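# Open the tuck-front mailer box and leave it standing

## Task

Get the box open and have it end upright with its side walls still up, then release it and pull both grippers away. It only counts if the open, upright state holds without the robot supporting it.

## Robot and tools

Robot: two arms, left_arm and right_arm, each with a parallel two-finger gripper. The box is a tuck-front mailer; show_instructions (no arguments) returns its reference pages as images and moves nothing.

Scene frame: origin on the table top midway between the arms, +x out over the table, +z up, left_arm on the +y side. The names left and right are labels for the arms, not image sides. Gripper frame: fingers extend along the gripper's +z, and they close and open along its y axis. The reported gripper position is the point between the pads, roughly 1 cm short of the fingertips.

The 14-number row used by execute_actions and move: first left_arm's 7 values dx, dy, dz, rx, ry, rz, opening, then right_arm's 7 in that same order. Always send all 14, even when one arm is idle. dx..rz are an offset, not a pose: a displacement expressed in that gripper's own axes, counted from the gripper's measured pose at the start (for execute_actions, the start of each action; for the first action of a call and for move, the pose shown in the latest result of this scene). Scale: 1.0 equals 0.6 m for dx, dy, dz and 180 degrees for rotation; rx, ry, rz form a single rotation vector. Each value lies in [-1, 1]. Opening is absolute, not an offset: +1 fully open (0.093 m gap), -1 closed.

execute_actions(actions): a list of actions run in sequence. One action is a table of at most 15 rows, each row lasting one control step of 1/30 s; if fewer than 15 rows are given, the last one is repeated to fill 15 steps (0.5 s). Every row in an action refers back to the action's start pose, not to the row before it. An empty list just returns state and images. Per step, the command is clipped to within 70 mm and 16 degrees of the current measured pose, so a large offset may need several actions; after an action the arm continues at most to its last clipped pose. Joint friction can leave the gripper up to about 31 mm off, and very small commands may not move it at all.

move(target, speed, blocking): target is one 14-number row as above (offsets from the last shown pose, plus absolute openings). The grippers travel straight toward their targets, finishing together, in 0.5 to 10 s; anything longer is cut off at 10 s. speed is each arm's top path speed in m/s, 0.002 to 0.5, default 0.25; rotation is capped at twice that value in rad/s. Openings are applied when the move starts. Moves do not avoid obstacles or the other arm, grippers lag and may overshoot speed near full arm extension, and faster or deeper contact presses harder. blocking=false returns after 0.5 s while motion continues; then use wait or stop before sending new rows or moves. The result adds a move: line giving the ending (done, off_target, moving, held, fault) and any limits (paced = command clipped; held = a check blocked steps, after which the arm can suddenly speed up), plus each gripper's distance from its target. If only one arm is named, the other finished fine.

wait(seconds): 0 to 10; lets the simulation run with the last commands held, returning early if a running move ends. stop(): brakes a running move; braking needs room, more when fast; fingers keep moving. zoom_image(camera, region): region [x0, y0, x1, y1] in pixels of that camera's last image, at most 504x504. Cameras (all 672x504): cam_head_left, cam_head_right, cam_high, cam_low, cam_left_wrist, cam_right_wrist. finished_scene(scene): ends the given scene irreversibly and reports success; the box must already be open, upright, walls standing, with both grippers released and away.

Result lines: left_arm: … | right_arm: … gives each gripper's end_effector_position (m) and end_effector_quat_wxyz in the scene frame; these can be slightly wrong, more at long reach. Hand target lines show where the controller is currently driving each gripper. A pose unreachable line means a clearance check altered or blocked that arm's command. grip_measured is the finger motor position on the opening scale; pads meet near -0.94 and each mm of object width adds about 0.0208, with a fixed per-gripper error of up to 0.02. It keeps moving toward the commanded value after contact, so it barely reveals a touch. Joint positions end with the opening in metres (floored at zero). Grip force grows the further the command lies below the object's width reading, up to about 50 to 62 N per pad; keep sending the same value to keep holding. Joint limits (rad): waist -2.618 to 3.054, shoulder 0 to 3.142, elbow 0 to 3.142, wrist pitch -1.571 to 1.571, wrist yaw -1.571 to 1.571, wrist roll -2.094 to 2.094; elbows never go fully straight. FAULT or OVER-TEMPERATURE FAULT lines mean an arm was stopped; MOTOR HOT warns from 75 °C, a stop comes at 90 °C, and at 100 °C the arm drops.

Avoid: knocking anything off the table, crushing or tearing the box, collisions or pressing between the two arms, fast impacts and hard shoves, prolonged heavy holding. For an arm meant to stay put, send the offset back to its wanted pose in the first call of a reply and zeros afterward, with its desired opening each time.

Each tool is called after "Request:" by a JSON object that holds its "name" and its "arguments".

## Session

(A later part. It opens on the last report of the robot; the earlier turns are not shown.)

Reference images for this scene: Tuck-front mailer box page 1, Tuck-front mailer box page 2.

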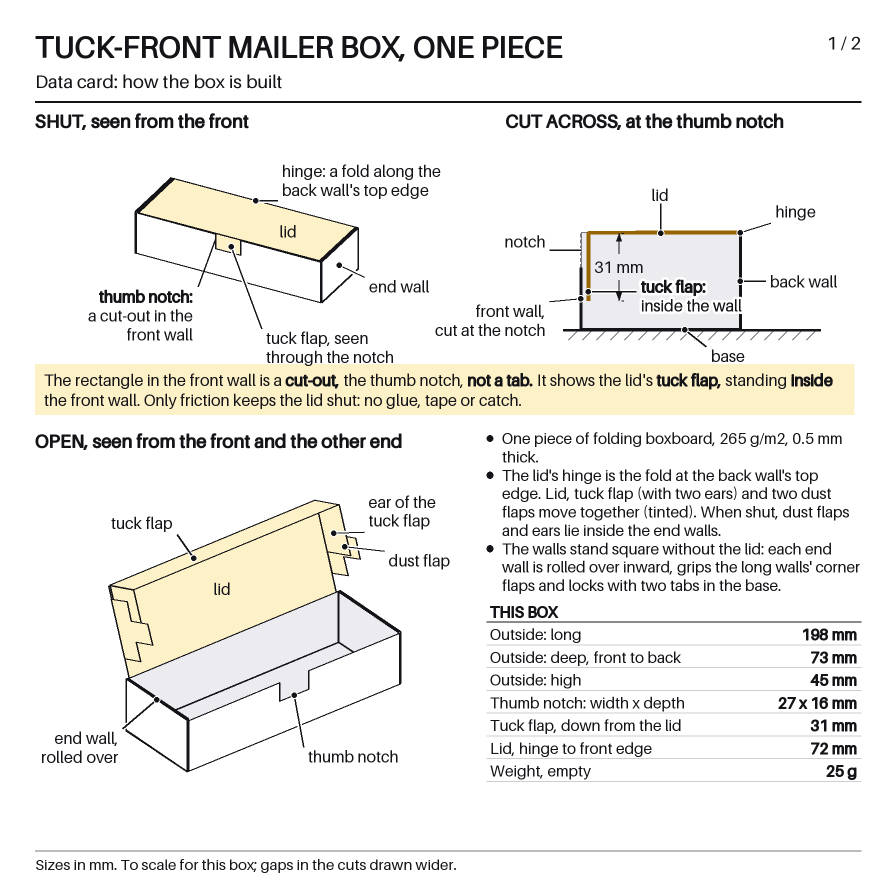

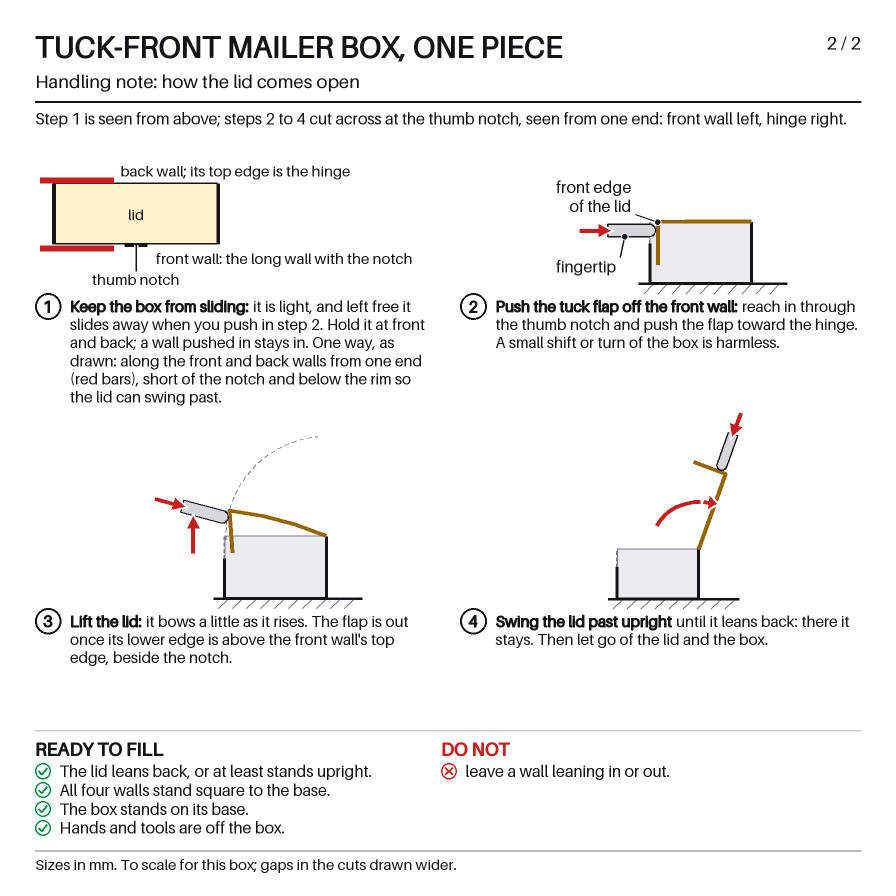

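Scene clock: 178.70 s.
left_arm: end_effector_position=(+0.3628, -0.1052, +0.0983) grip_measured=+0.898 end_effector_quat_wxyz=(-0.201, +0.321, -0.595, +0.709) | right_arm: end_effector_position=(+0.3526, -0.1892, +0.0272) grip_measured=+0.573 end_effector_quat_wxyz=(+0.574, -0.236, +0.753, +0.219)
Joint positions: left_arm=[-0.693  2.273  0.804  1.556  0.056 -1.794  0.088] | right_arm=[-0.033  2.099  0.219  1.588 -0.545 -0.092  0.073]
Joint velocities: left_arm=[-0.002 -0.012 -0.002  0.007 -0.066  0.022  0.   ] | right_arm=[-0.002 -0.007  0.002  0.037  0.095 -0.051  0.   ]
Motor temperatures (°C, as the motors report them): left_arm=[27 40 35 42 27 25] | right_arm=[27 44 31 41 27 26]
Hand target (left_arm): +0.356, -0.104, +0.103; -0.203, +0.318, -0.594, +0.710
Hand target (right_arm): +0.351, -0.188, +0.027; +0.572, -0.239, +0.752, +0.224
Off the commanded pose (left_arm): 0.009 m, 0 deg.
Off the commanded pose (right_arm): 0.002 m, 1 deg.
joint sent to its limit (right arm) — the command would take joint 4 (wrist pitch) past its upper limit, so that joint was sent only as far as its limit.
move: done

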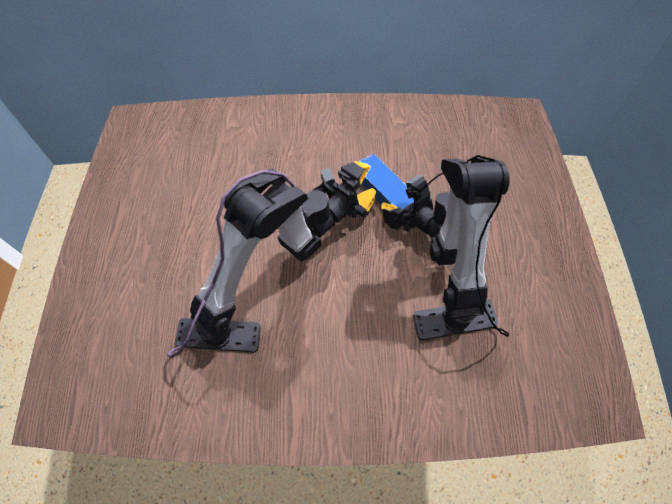

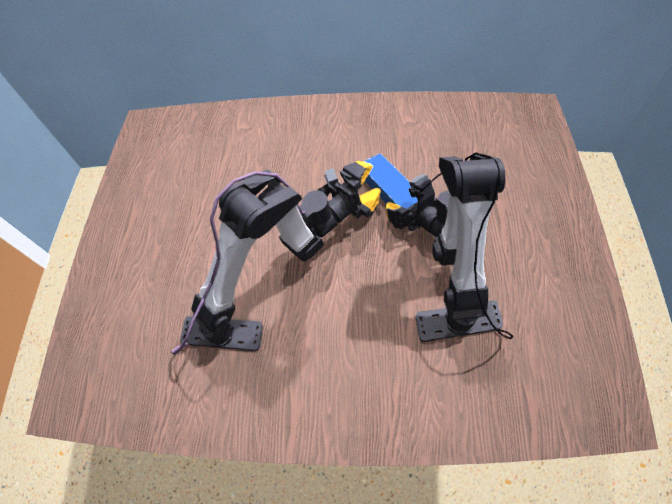

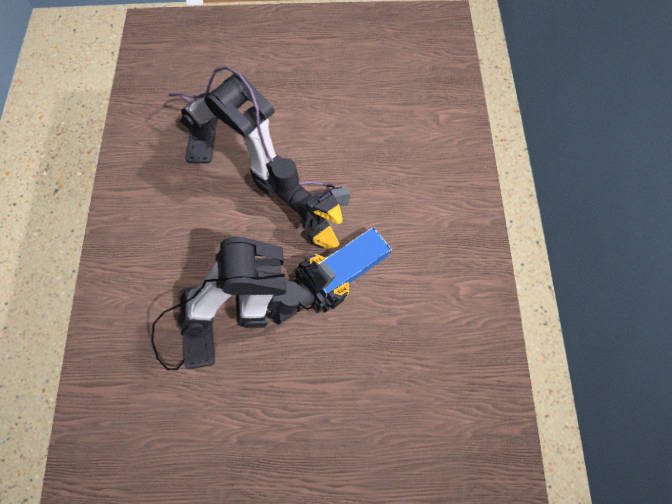

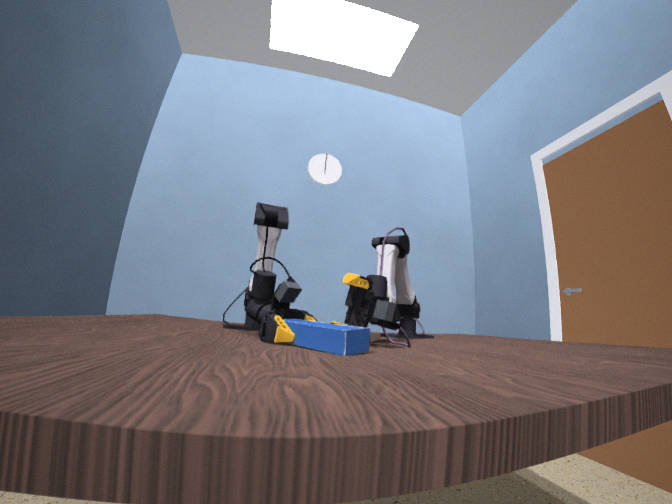

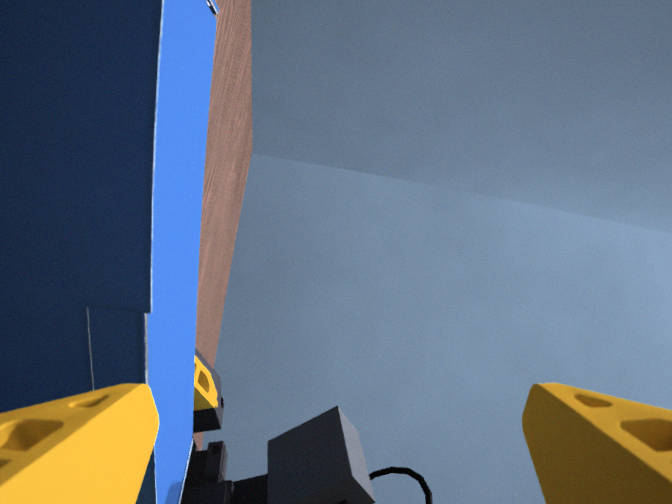

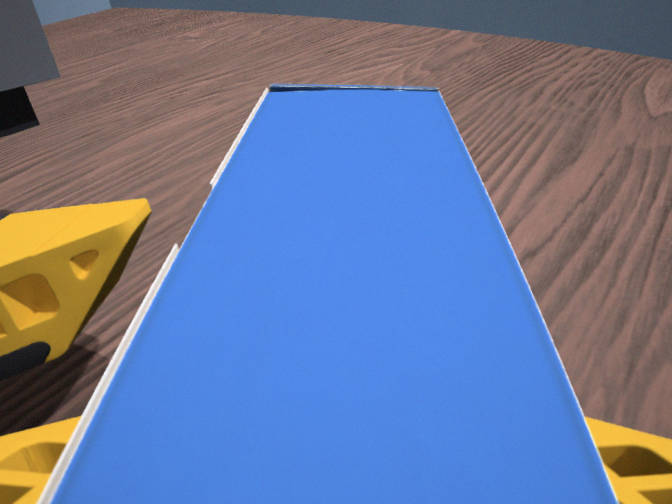

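Request:
{"name": "move", "arguments": {"target": [-0.005,0.03,0.025,0.01,0,0,1,0,0,0,0,0,0,0.57], "speed": 0.015}}

Scene clock: 181.97 s.
left_arm: end_effector_position=(+0.3718, -0.1121, +0.0840) grip_measured=+0.995 end_effector_quat_wxyz=(-0.203, +0.323, -0.594, +0.709) | right_arm: end_effector_position=(+0.3529, -0.1896, +0.0272) grip_measured=+0.573 end_effector_quat_wxyz=(+0.574, -0.235, +0.754, +0.218)
Joint positions: left_arm=[-0.693  2.348  0.864  1.57   0.05  -1.794  0.093] | right_arm=[-0.033  2.099  0.219  1.588 -0.542 -0.092  0.073]
Joint velocities: left_arm=[ 0.007 -0.002 -0.007  0.051 -0.007  0.051 -0.002] | right_arm=[ 0.032 -0.017  0.002  0.037 -0.051 -0.066 -0.001]
Motor temperatures (°C, as the motors report them): left_arm=[27 40 35 42 27 25] | right_arm=[27 44 31 41 27 26]
Hand target (left_arm): +0.374, -0.118, +0.082; -0.204, +0.321, -0.591, +0.711
Hand target (right_arm): +0.353, -0.189, +0.027; +0.573, -0.236, +0.753, +0.219
Off the commanded pose (left_arm): 0.006 m, 2 deg.
Off the commanded pose (right_arm): 0.000 m, 0 deg.
joint sent to its limit (left arm) — the command would take joint 4 (wrist pitch) past its upper limit, so that joint was sent only as far as its limit.
joint sent to its limit (right arm) — the command would take joint 4 (wrist pitch) past its upper limit, so that joint was sent only as far as its limit.
move: done

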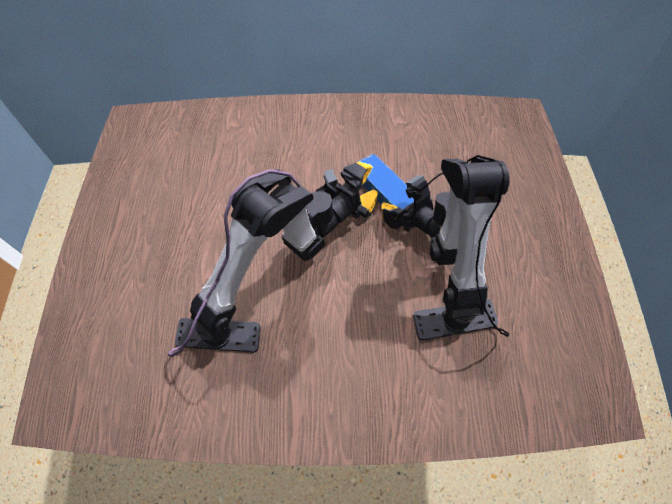

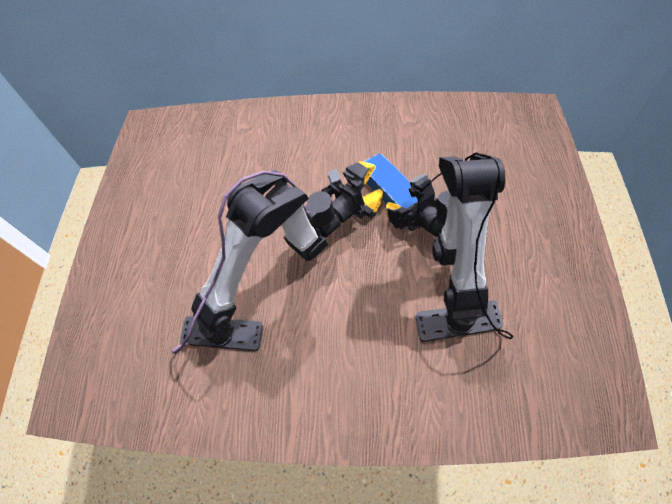

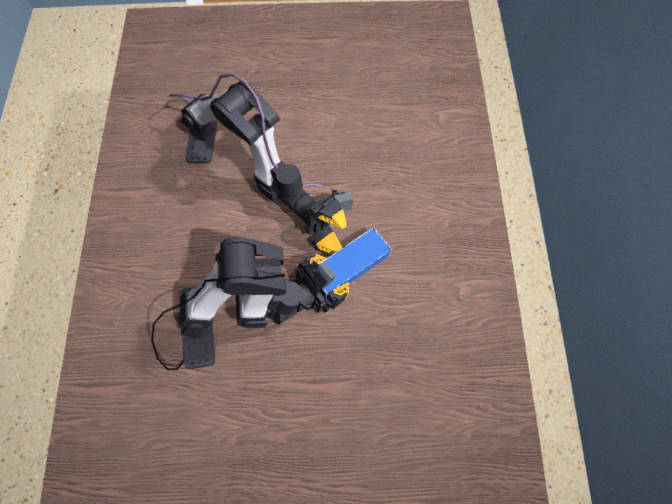

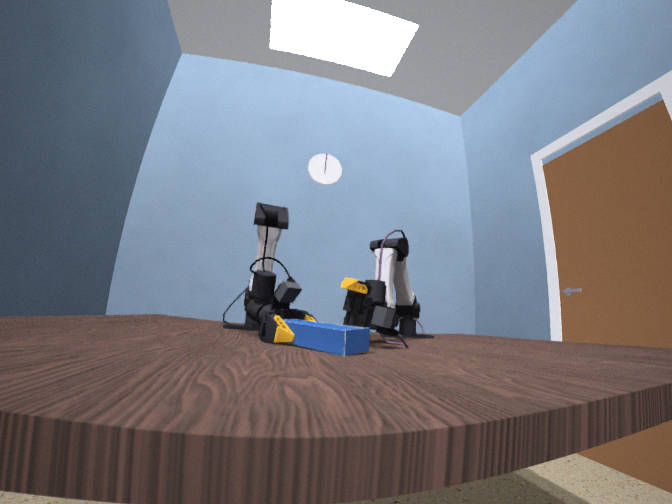

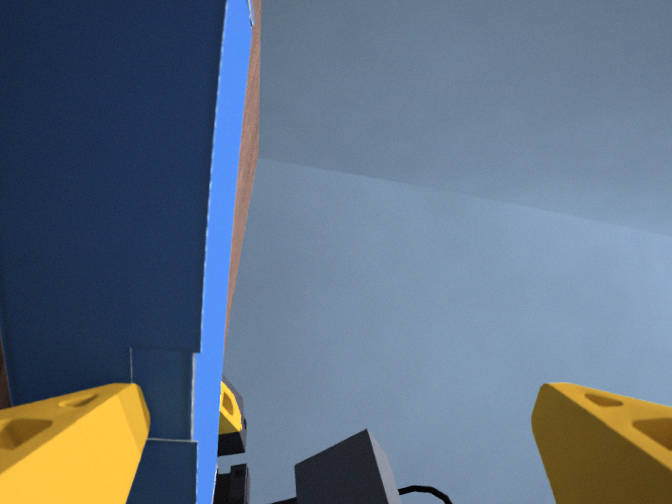

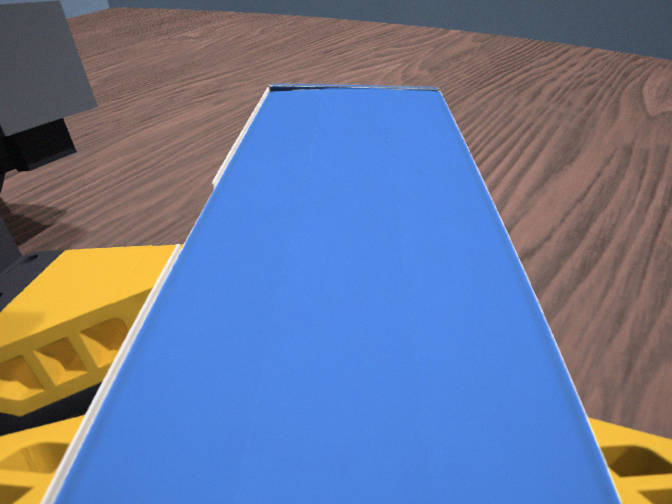

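Raise finger ~7 mm and nudge −x.

Request:
{"name": "move", "arguments": {"target": [-0.025,0,0.012,0.01,0,0,0.68,0,0,0,0,0,0,0.57], "speed": 0.015}}

Scene clock: 184.63 s.
left_arm: end_effector_position=(+0.3803, -0.1074, +0.0839) grip_measured=+0.682 end_effector_quat_wxyz=(-0.205, +0.322, -0.592, +0.710) | right_arm: end_effector_position=(+0.3531, -0.1899, +0.0271) grip_measured=+0.573 end_effector_quat_wxyz=(+0.574, -0.234, +0.754, +0.218)
Joint positions: left_arm=[-0.668  2.358  0.88   1.57   0.072 -1.794  0.078] | right_arm=[-0.033  2.099  0.219  1.588 -0.54  -0.092  0.073]
Joint velocities: left_arm=[ 0.007 -0.007  0.007 -0.066 -0.037 -0.051  0.002] | right_arm=[-0.002 -0.007  0.002 -0.007  0.037  0.037  0.001]
Motor temperatures (°C, as the motors report them): left_arm=[27 40 35 43 27 25] | right_arm=[27 44 31 41 27 26]
Hand target (left_arm): +0.387, -0.107, +0.082; -0.207, +0.322, -0.588, +0.713
Hand target (right_arm): +0.353, -0.190, +0.027; +0.573, -0.235, +0.754, +0.218
Off the commanded pose (left_arm): 0.008 m, 1 deg.
Off the commanded pose (right_arm): 0.000 m, 0 deg.
joint sent to its limit (left arm) — the command would take joint 4 (wrist pitch) past its upper limit, so that joint was sent only as far as its limit.
joint sent to its limit (right arm) — the command would take joint 4 (wrist pitch) past its upper limit, so that joint was sent only as far as its limit.
move: done

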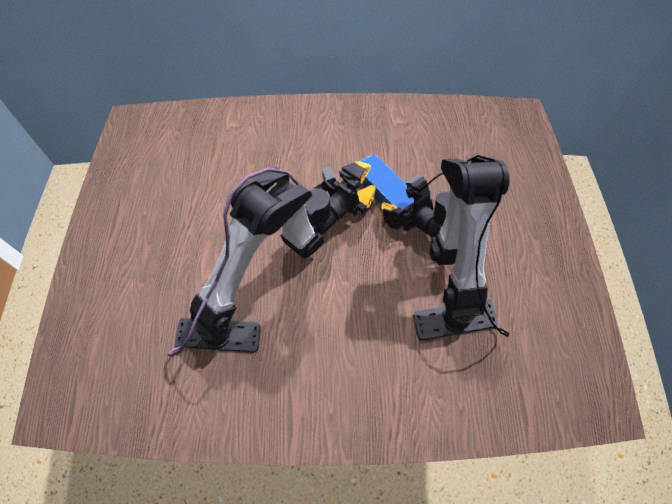

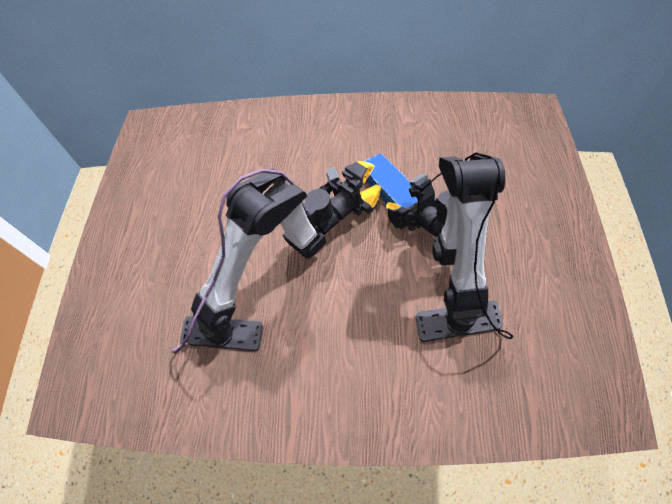

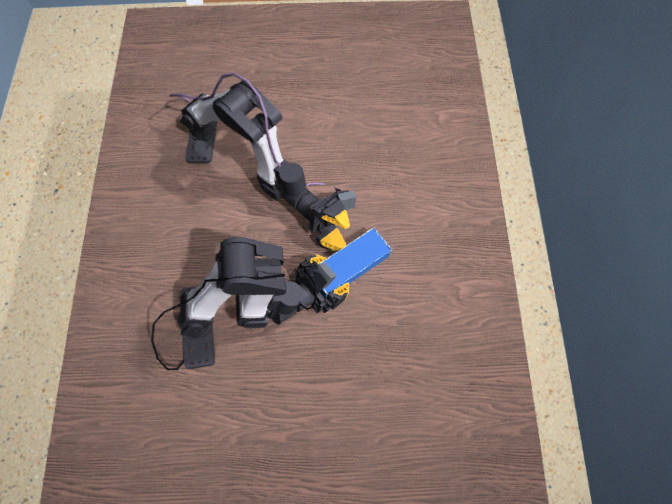

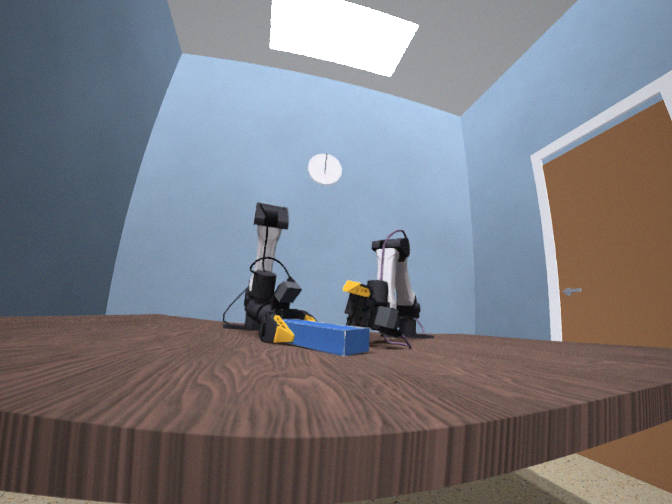

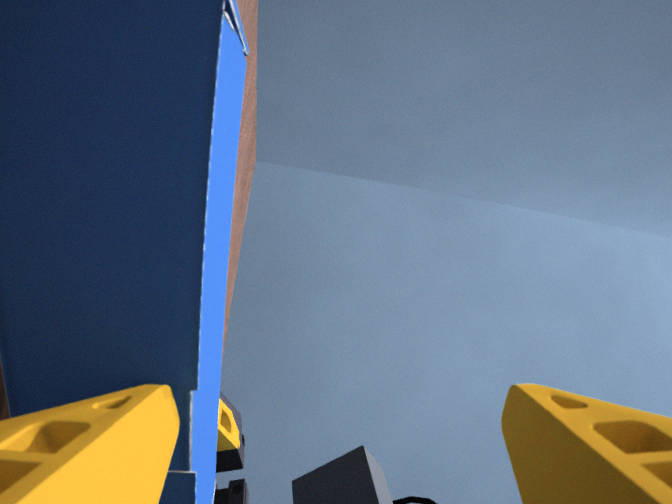

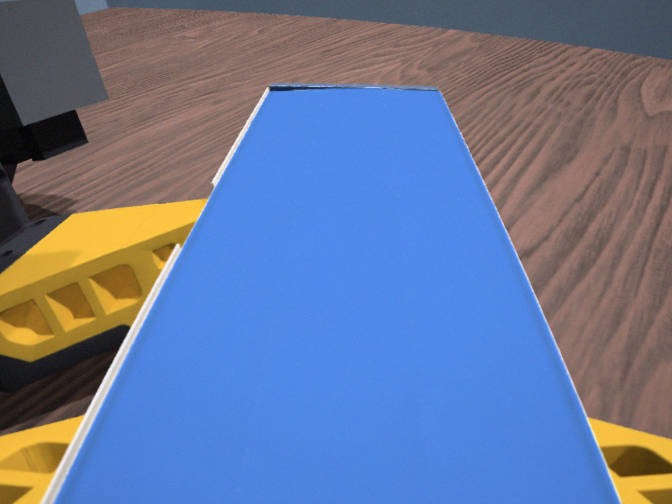

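Press with +x bias (waist only).

Request:
{"name": "move", "arguments": {"target": [0.03,0,0.025,0.01,0,0,0.68,0,0.03,0,-0.03,0,0,0.57], "speed": 0.012}}

Request:
{"name": "execute_actions", "arguments": {"actions": [[[0.012,-0.015,0.012,0.01,0,0,0.6,0,0.03,0,-0.03,0,0,0.57]],[[0.012,-0.015,0.012,0.01,0,0,0.5,0,0.03,0,-0.03,0,0,0.57]],[[0.012,-0.015,0.012,0.01,0,0,0.4,0,0.03,0,-0.03,0,0,0.57]]]}}

Scene clock: 190.97 s.
left_arm: end_effector_position=(+0.3824, -0.1121, +0.0906) grip_measured=+0.681 end_effector_quat_wxyz=(-0.224, +0.334, -0.576, +0.712) | right_arm: end_effector_position=(+0.3538, -0.1920, +0.0272) grip_measured=+0.573 end_effector_quat_wxyz=(+0.575, -0.232, +0.755, +0.216)
Joint positions: left_arm=[-0.697  2.358  0.901  1.569 -0.007 -1.791  0.078] | right_arm=[-0.04   2.099  0.219  1.588 -0.542 -0.092  0.073]
Joint velocities: left_arm=[-0.002 -0.002  0.007 -0.051 -0.037 -0.037 -0.   ] | right_arm=[-0.017  0.012 -0.012 -0.051  0.066 -0.022 -0.   ]
Motor temperatures (°C, as the motors report them): left_arm=[27 40 35 43 27 25] | right_arm=[27 43 31 41 27 26]
Hand target (left_arm): +0.377, -0.129, +0.089; -0.210, +0.318, -0.581, +0.719
Hand target (right_arm): +0.342, -0.176, +0.028; +0.562, -0.260, +0.744, +0.252
Off the commanded pose (left_arm): 0.019 m, 3 deg.
Off the commanded pose (right_arm): 0.020 m, 6 deg.
move: off_target (left_arm, right_arm)

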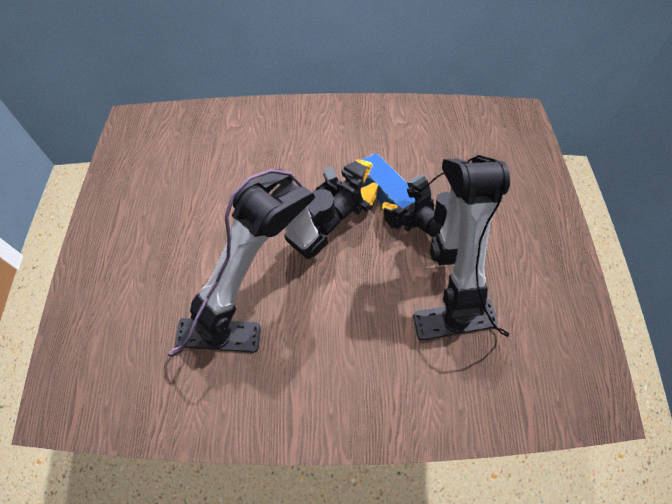

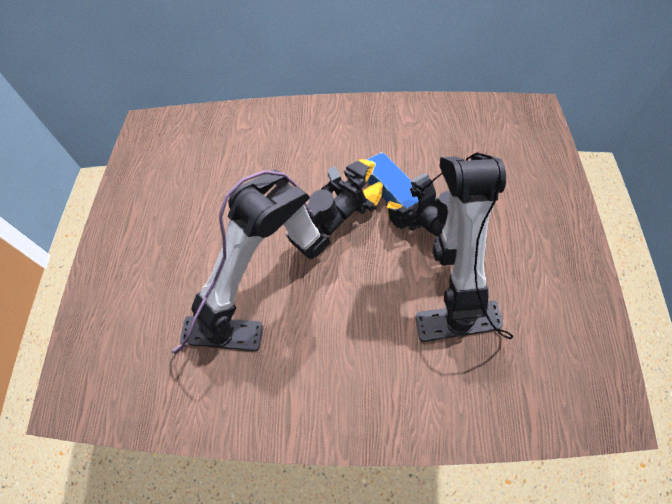

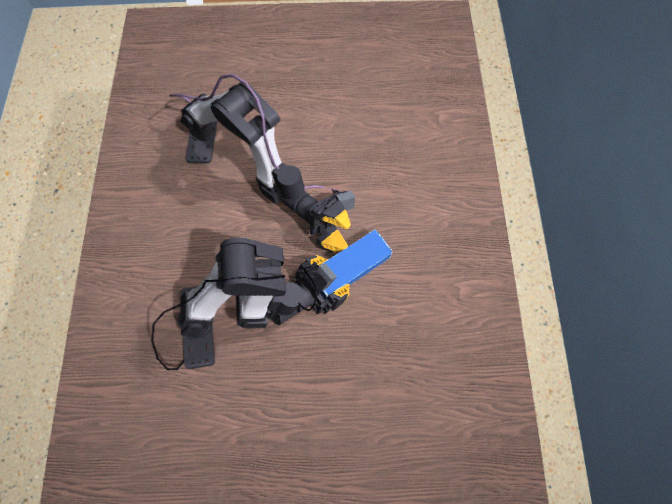

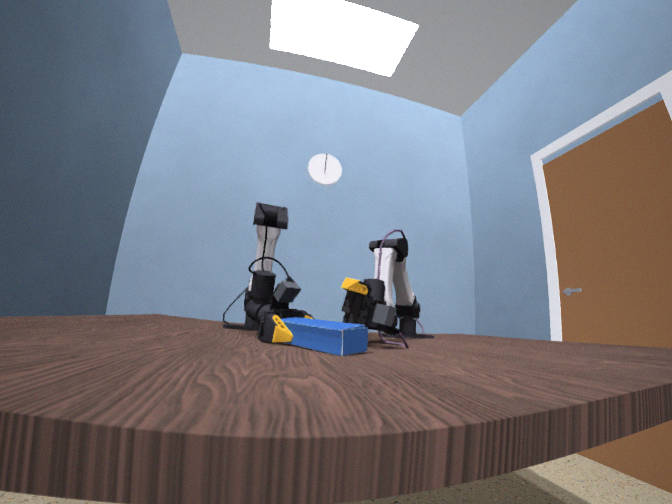

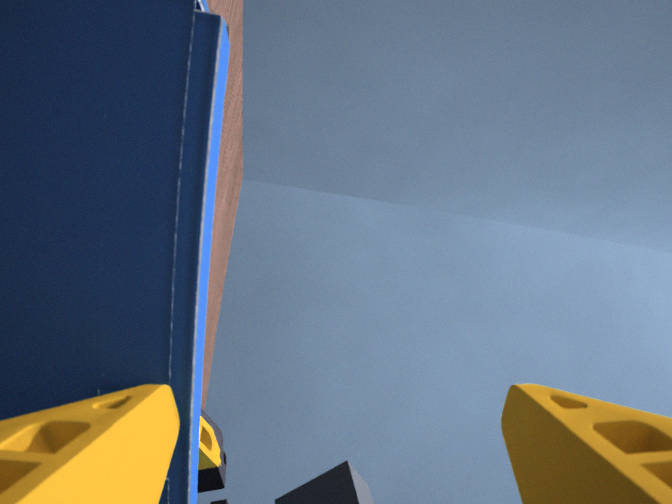

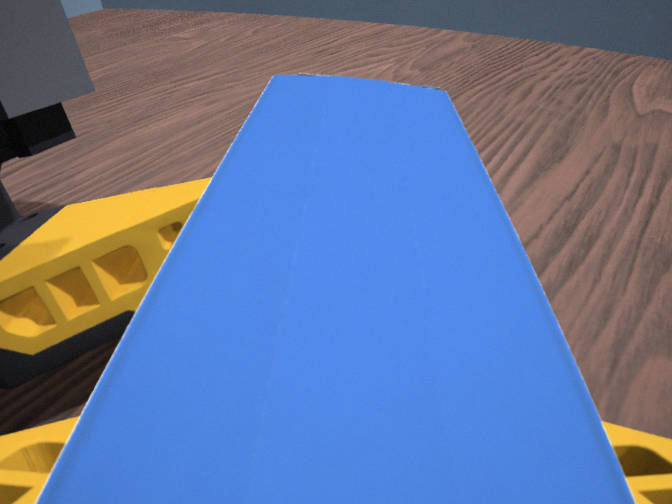

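Scene clock: 192.47 s.
left_arm: end_effector_position=(+0.3823, -0.1122, +0.0897) grip_measured=+0.402 end_effector_quat_wxyz=(-0.232, +0.345, -0.571, +0.708) | right_arm: end_effector_position=(+0.3530, -0.1911, +0.0274) grip_measured=+0.573 end_effector_quat_wxyz=(+0.574, -0.234, +0.754, +0.220)
Joint positions: left_arm=[-0.711  2.358  0.901  1.566 -0.05  -1.791  0.064] | right_arm=[-0.041  2.099  0.219  1.588 -0.552 -0.09   0.073]
Joint velocities: left_arm=[-0.002 -0.017 -0.002 -0.007  0.037 -0.007 -0.001] | right_arm=[-0.007  0.012 -0.002  0.037 -0.037  0.007  0.001]
Motor temperatures (°C, as the motors report them): left_arm=[27 40 35 43 27 25] | right_arm=[27 43 31 41 27 26]
Hand target (left_arm): +0.383, -0.120, +0.102; -0.235, +0.337, -0.561, +0.718
Hand target (right_arm): +0.342, -0.178, +0.028; +0.562, -0.259, +0.743, +0.253
Off the commanded pose (left_arm): 0.014 m, 2 deg.
Off the commanded pose (right_arm): 0.017 m, 5 deg.

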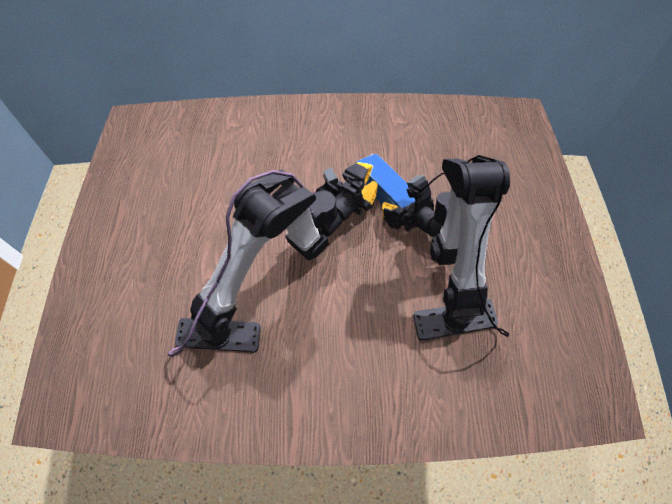

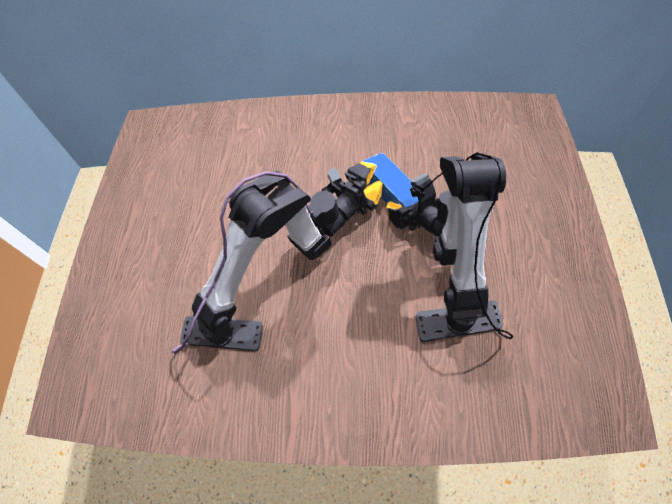

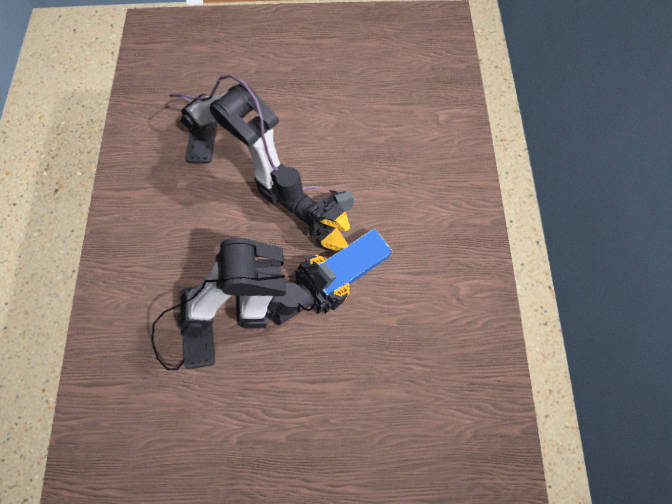

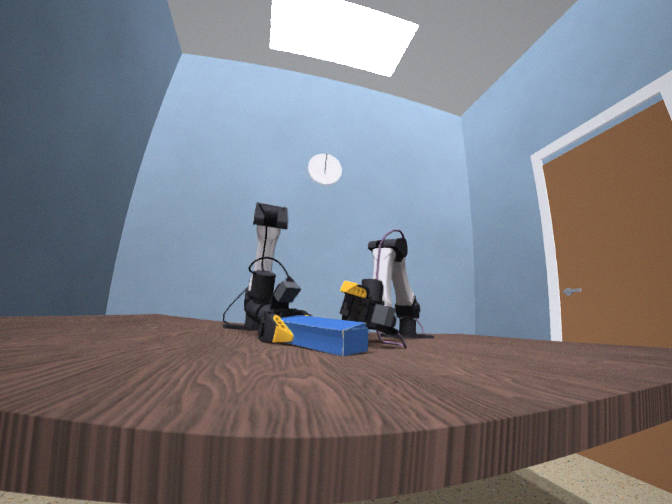

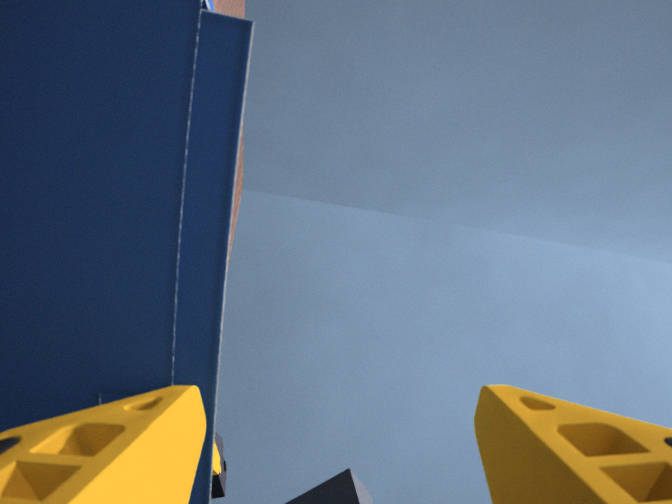

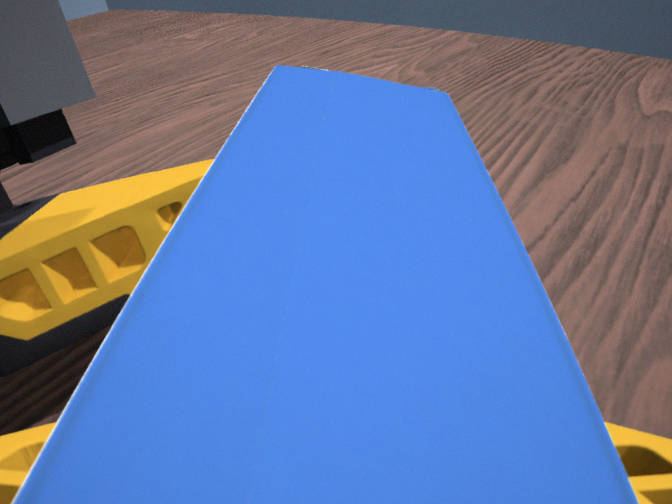

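Working.

Request:
{"name": "execute_actions", "arguments": {"actions": [[[0.012,-0.015,0.015,0.01,0,0,0.3,0,0.03,0,-0.03,0,0,0.57]],[[0.012,-0.015,0.015,0.01,0,0,0.2,0,0.03,0,-0.03,0,0,0.57]],[[0.012,-0.015,0.015,0.01,0,0,0.1,0,0.03,0,-0.03,0,0,0.57]],[[0.012,-0.015,0.015,0.01,0,0,0,0,0.03,0,-0.03,0,0,0.57]],[[0.012,-0.015,0.015,0.01,0,0,-0.1,0,0.03,0,-0.03,0,0,0.57]],[[0.012,-0.015,0.015,0.01,0,0,-0.2,0,0.03,0,-0.03,0,0,0.57]]]}}

Scene clock: 198.77 s.
left_arm: end_effector_position=(+0.3825, -0.1114, +0.0848) grip_measured=-0.198 end_effector_quat_wxyz=(-0.248, +0.367, -0.567, +0.695) | right_arm: end_effector_position=(+0.3484, -0.1850, +0.0286) grip_measured=+0.573 end_effector_quat_wxyz=(+0.570, -0.246, +0.747, +0.238)
Joint positions: left_arm=[-0.735  2.358  0.901  1.546 -0.132 -1.791  0.036] | right_arm=[-0.041  2.099  0.219  1.588 -0.597 -0.089  0.073]
Joint velocities: left_arm=[ 0.012  0.007 -0.007 -0.007  0.022 -0.022  0.001] | right_arm=[-0.002 -0.002  0.007 -0.037 -0.037 -0.007 -0.001]
Motor temperatures (°C, as the motors report them): left_arm=[27 41 35 43 27 25] | right_arm=[27 43 31 41 27 26]
Hand target (left_arm): +0.385, -0.120, +0.096; -0.250, +0.360, -0.557, +0.705
Hand target (right_arm): +0.340, -0.175, +0.029; +0.560, -0.265, +0.740, +0.262
Off the commanded pose (left_arm): 0.015 m, 2 deg.
Off the commanded pose (right_arm): 0.013 m, 4 deg.

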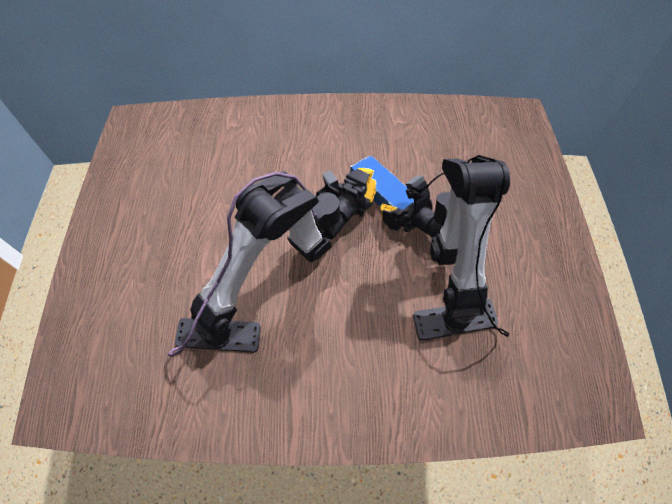

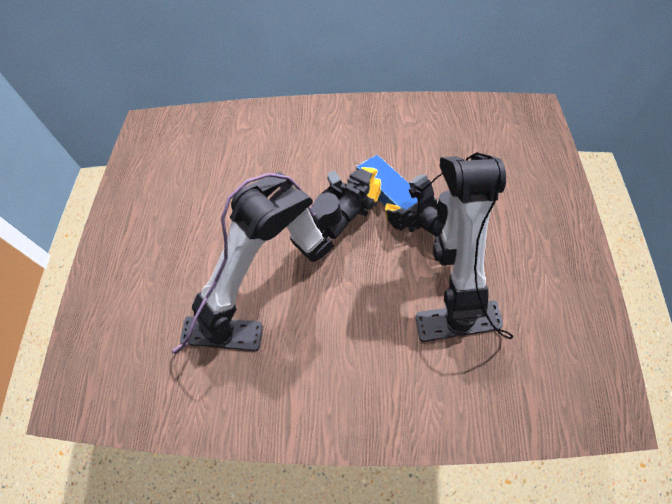

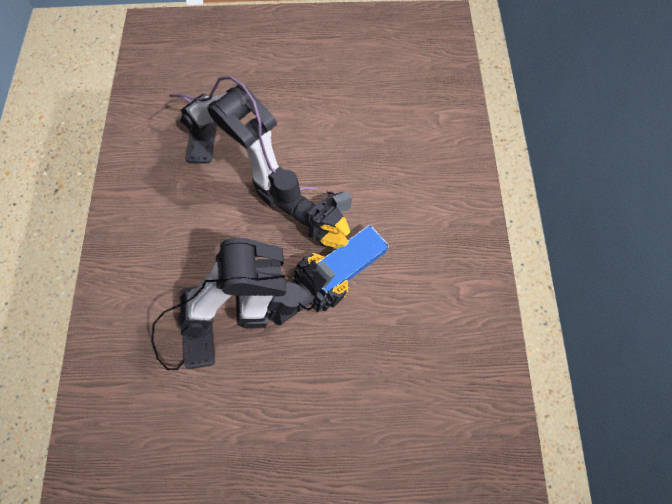

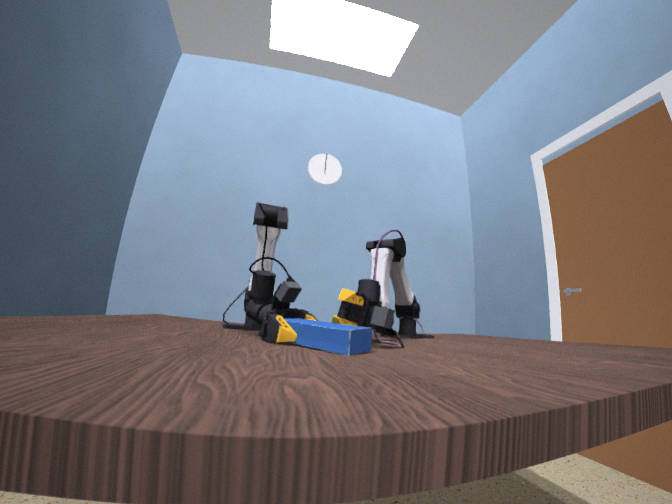

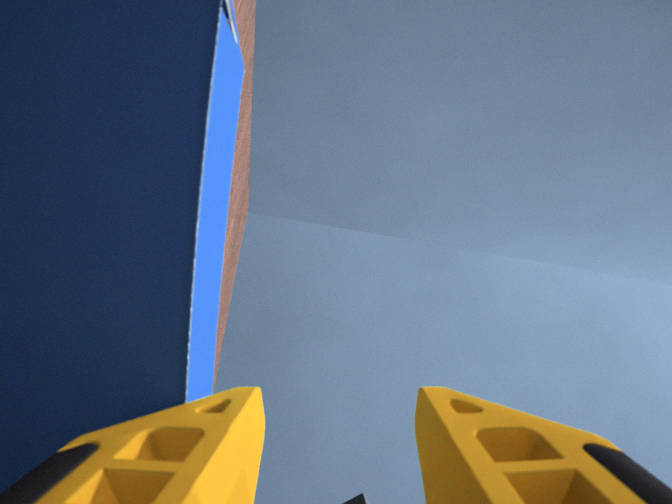

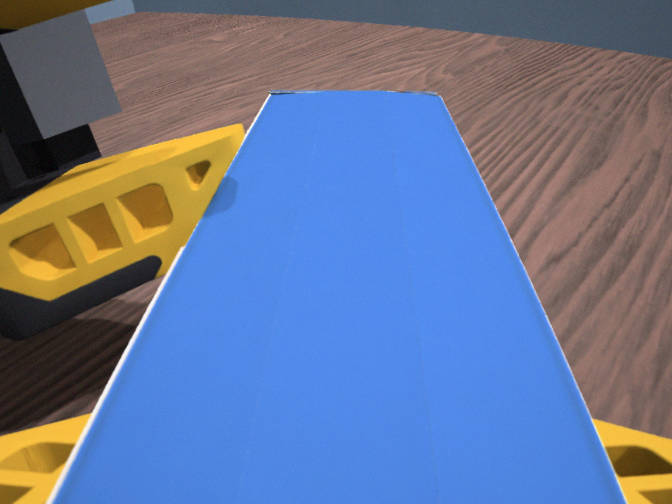

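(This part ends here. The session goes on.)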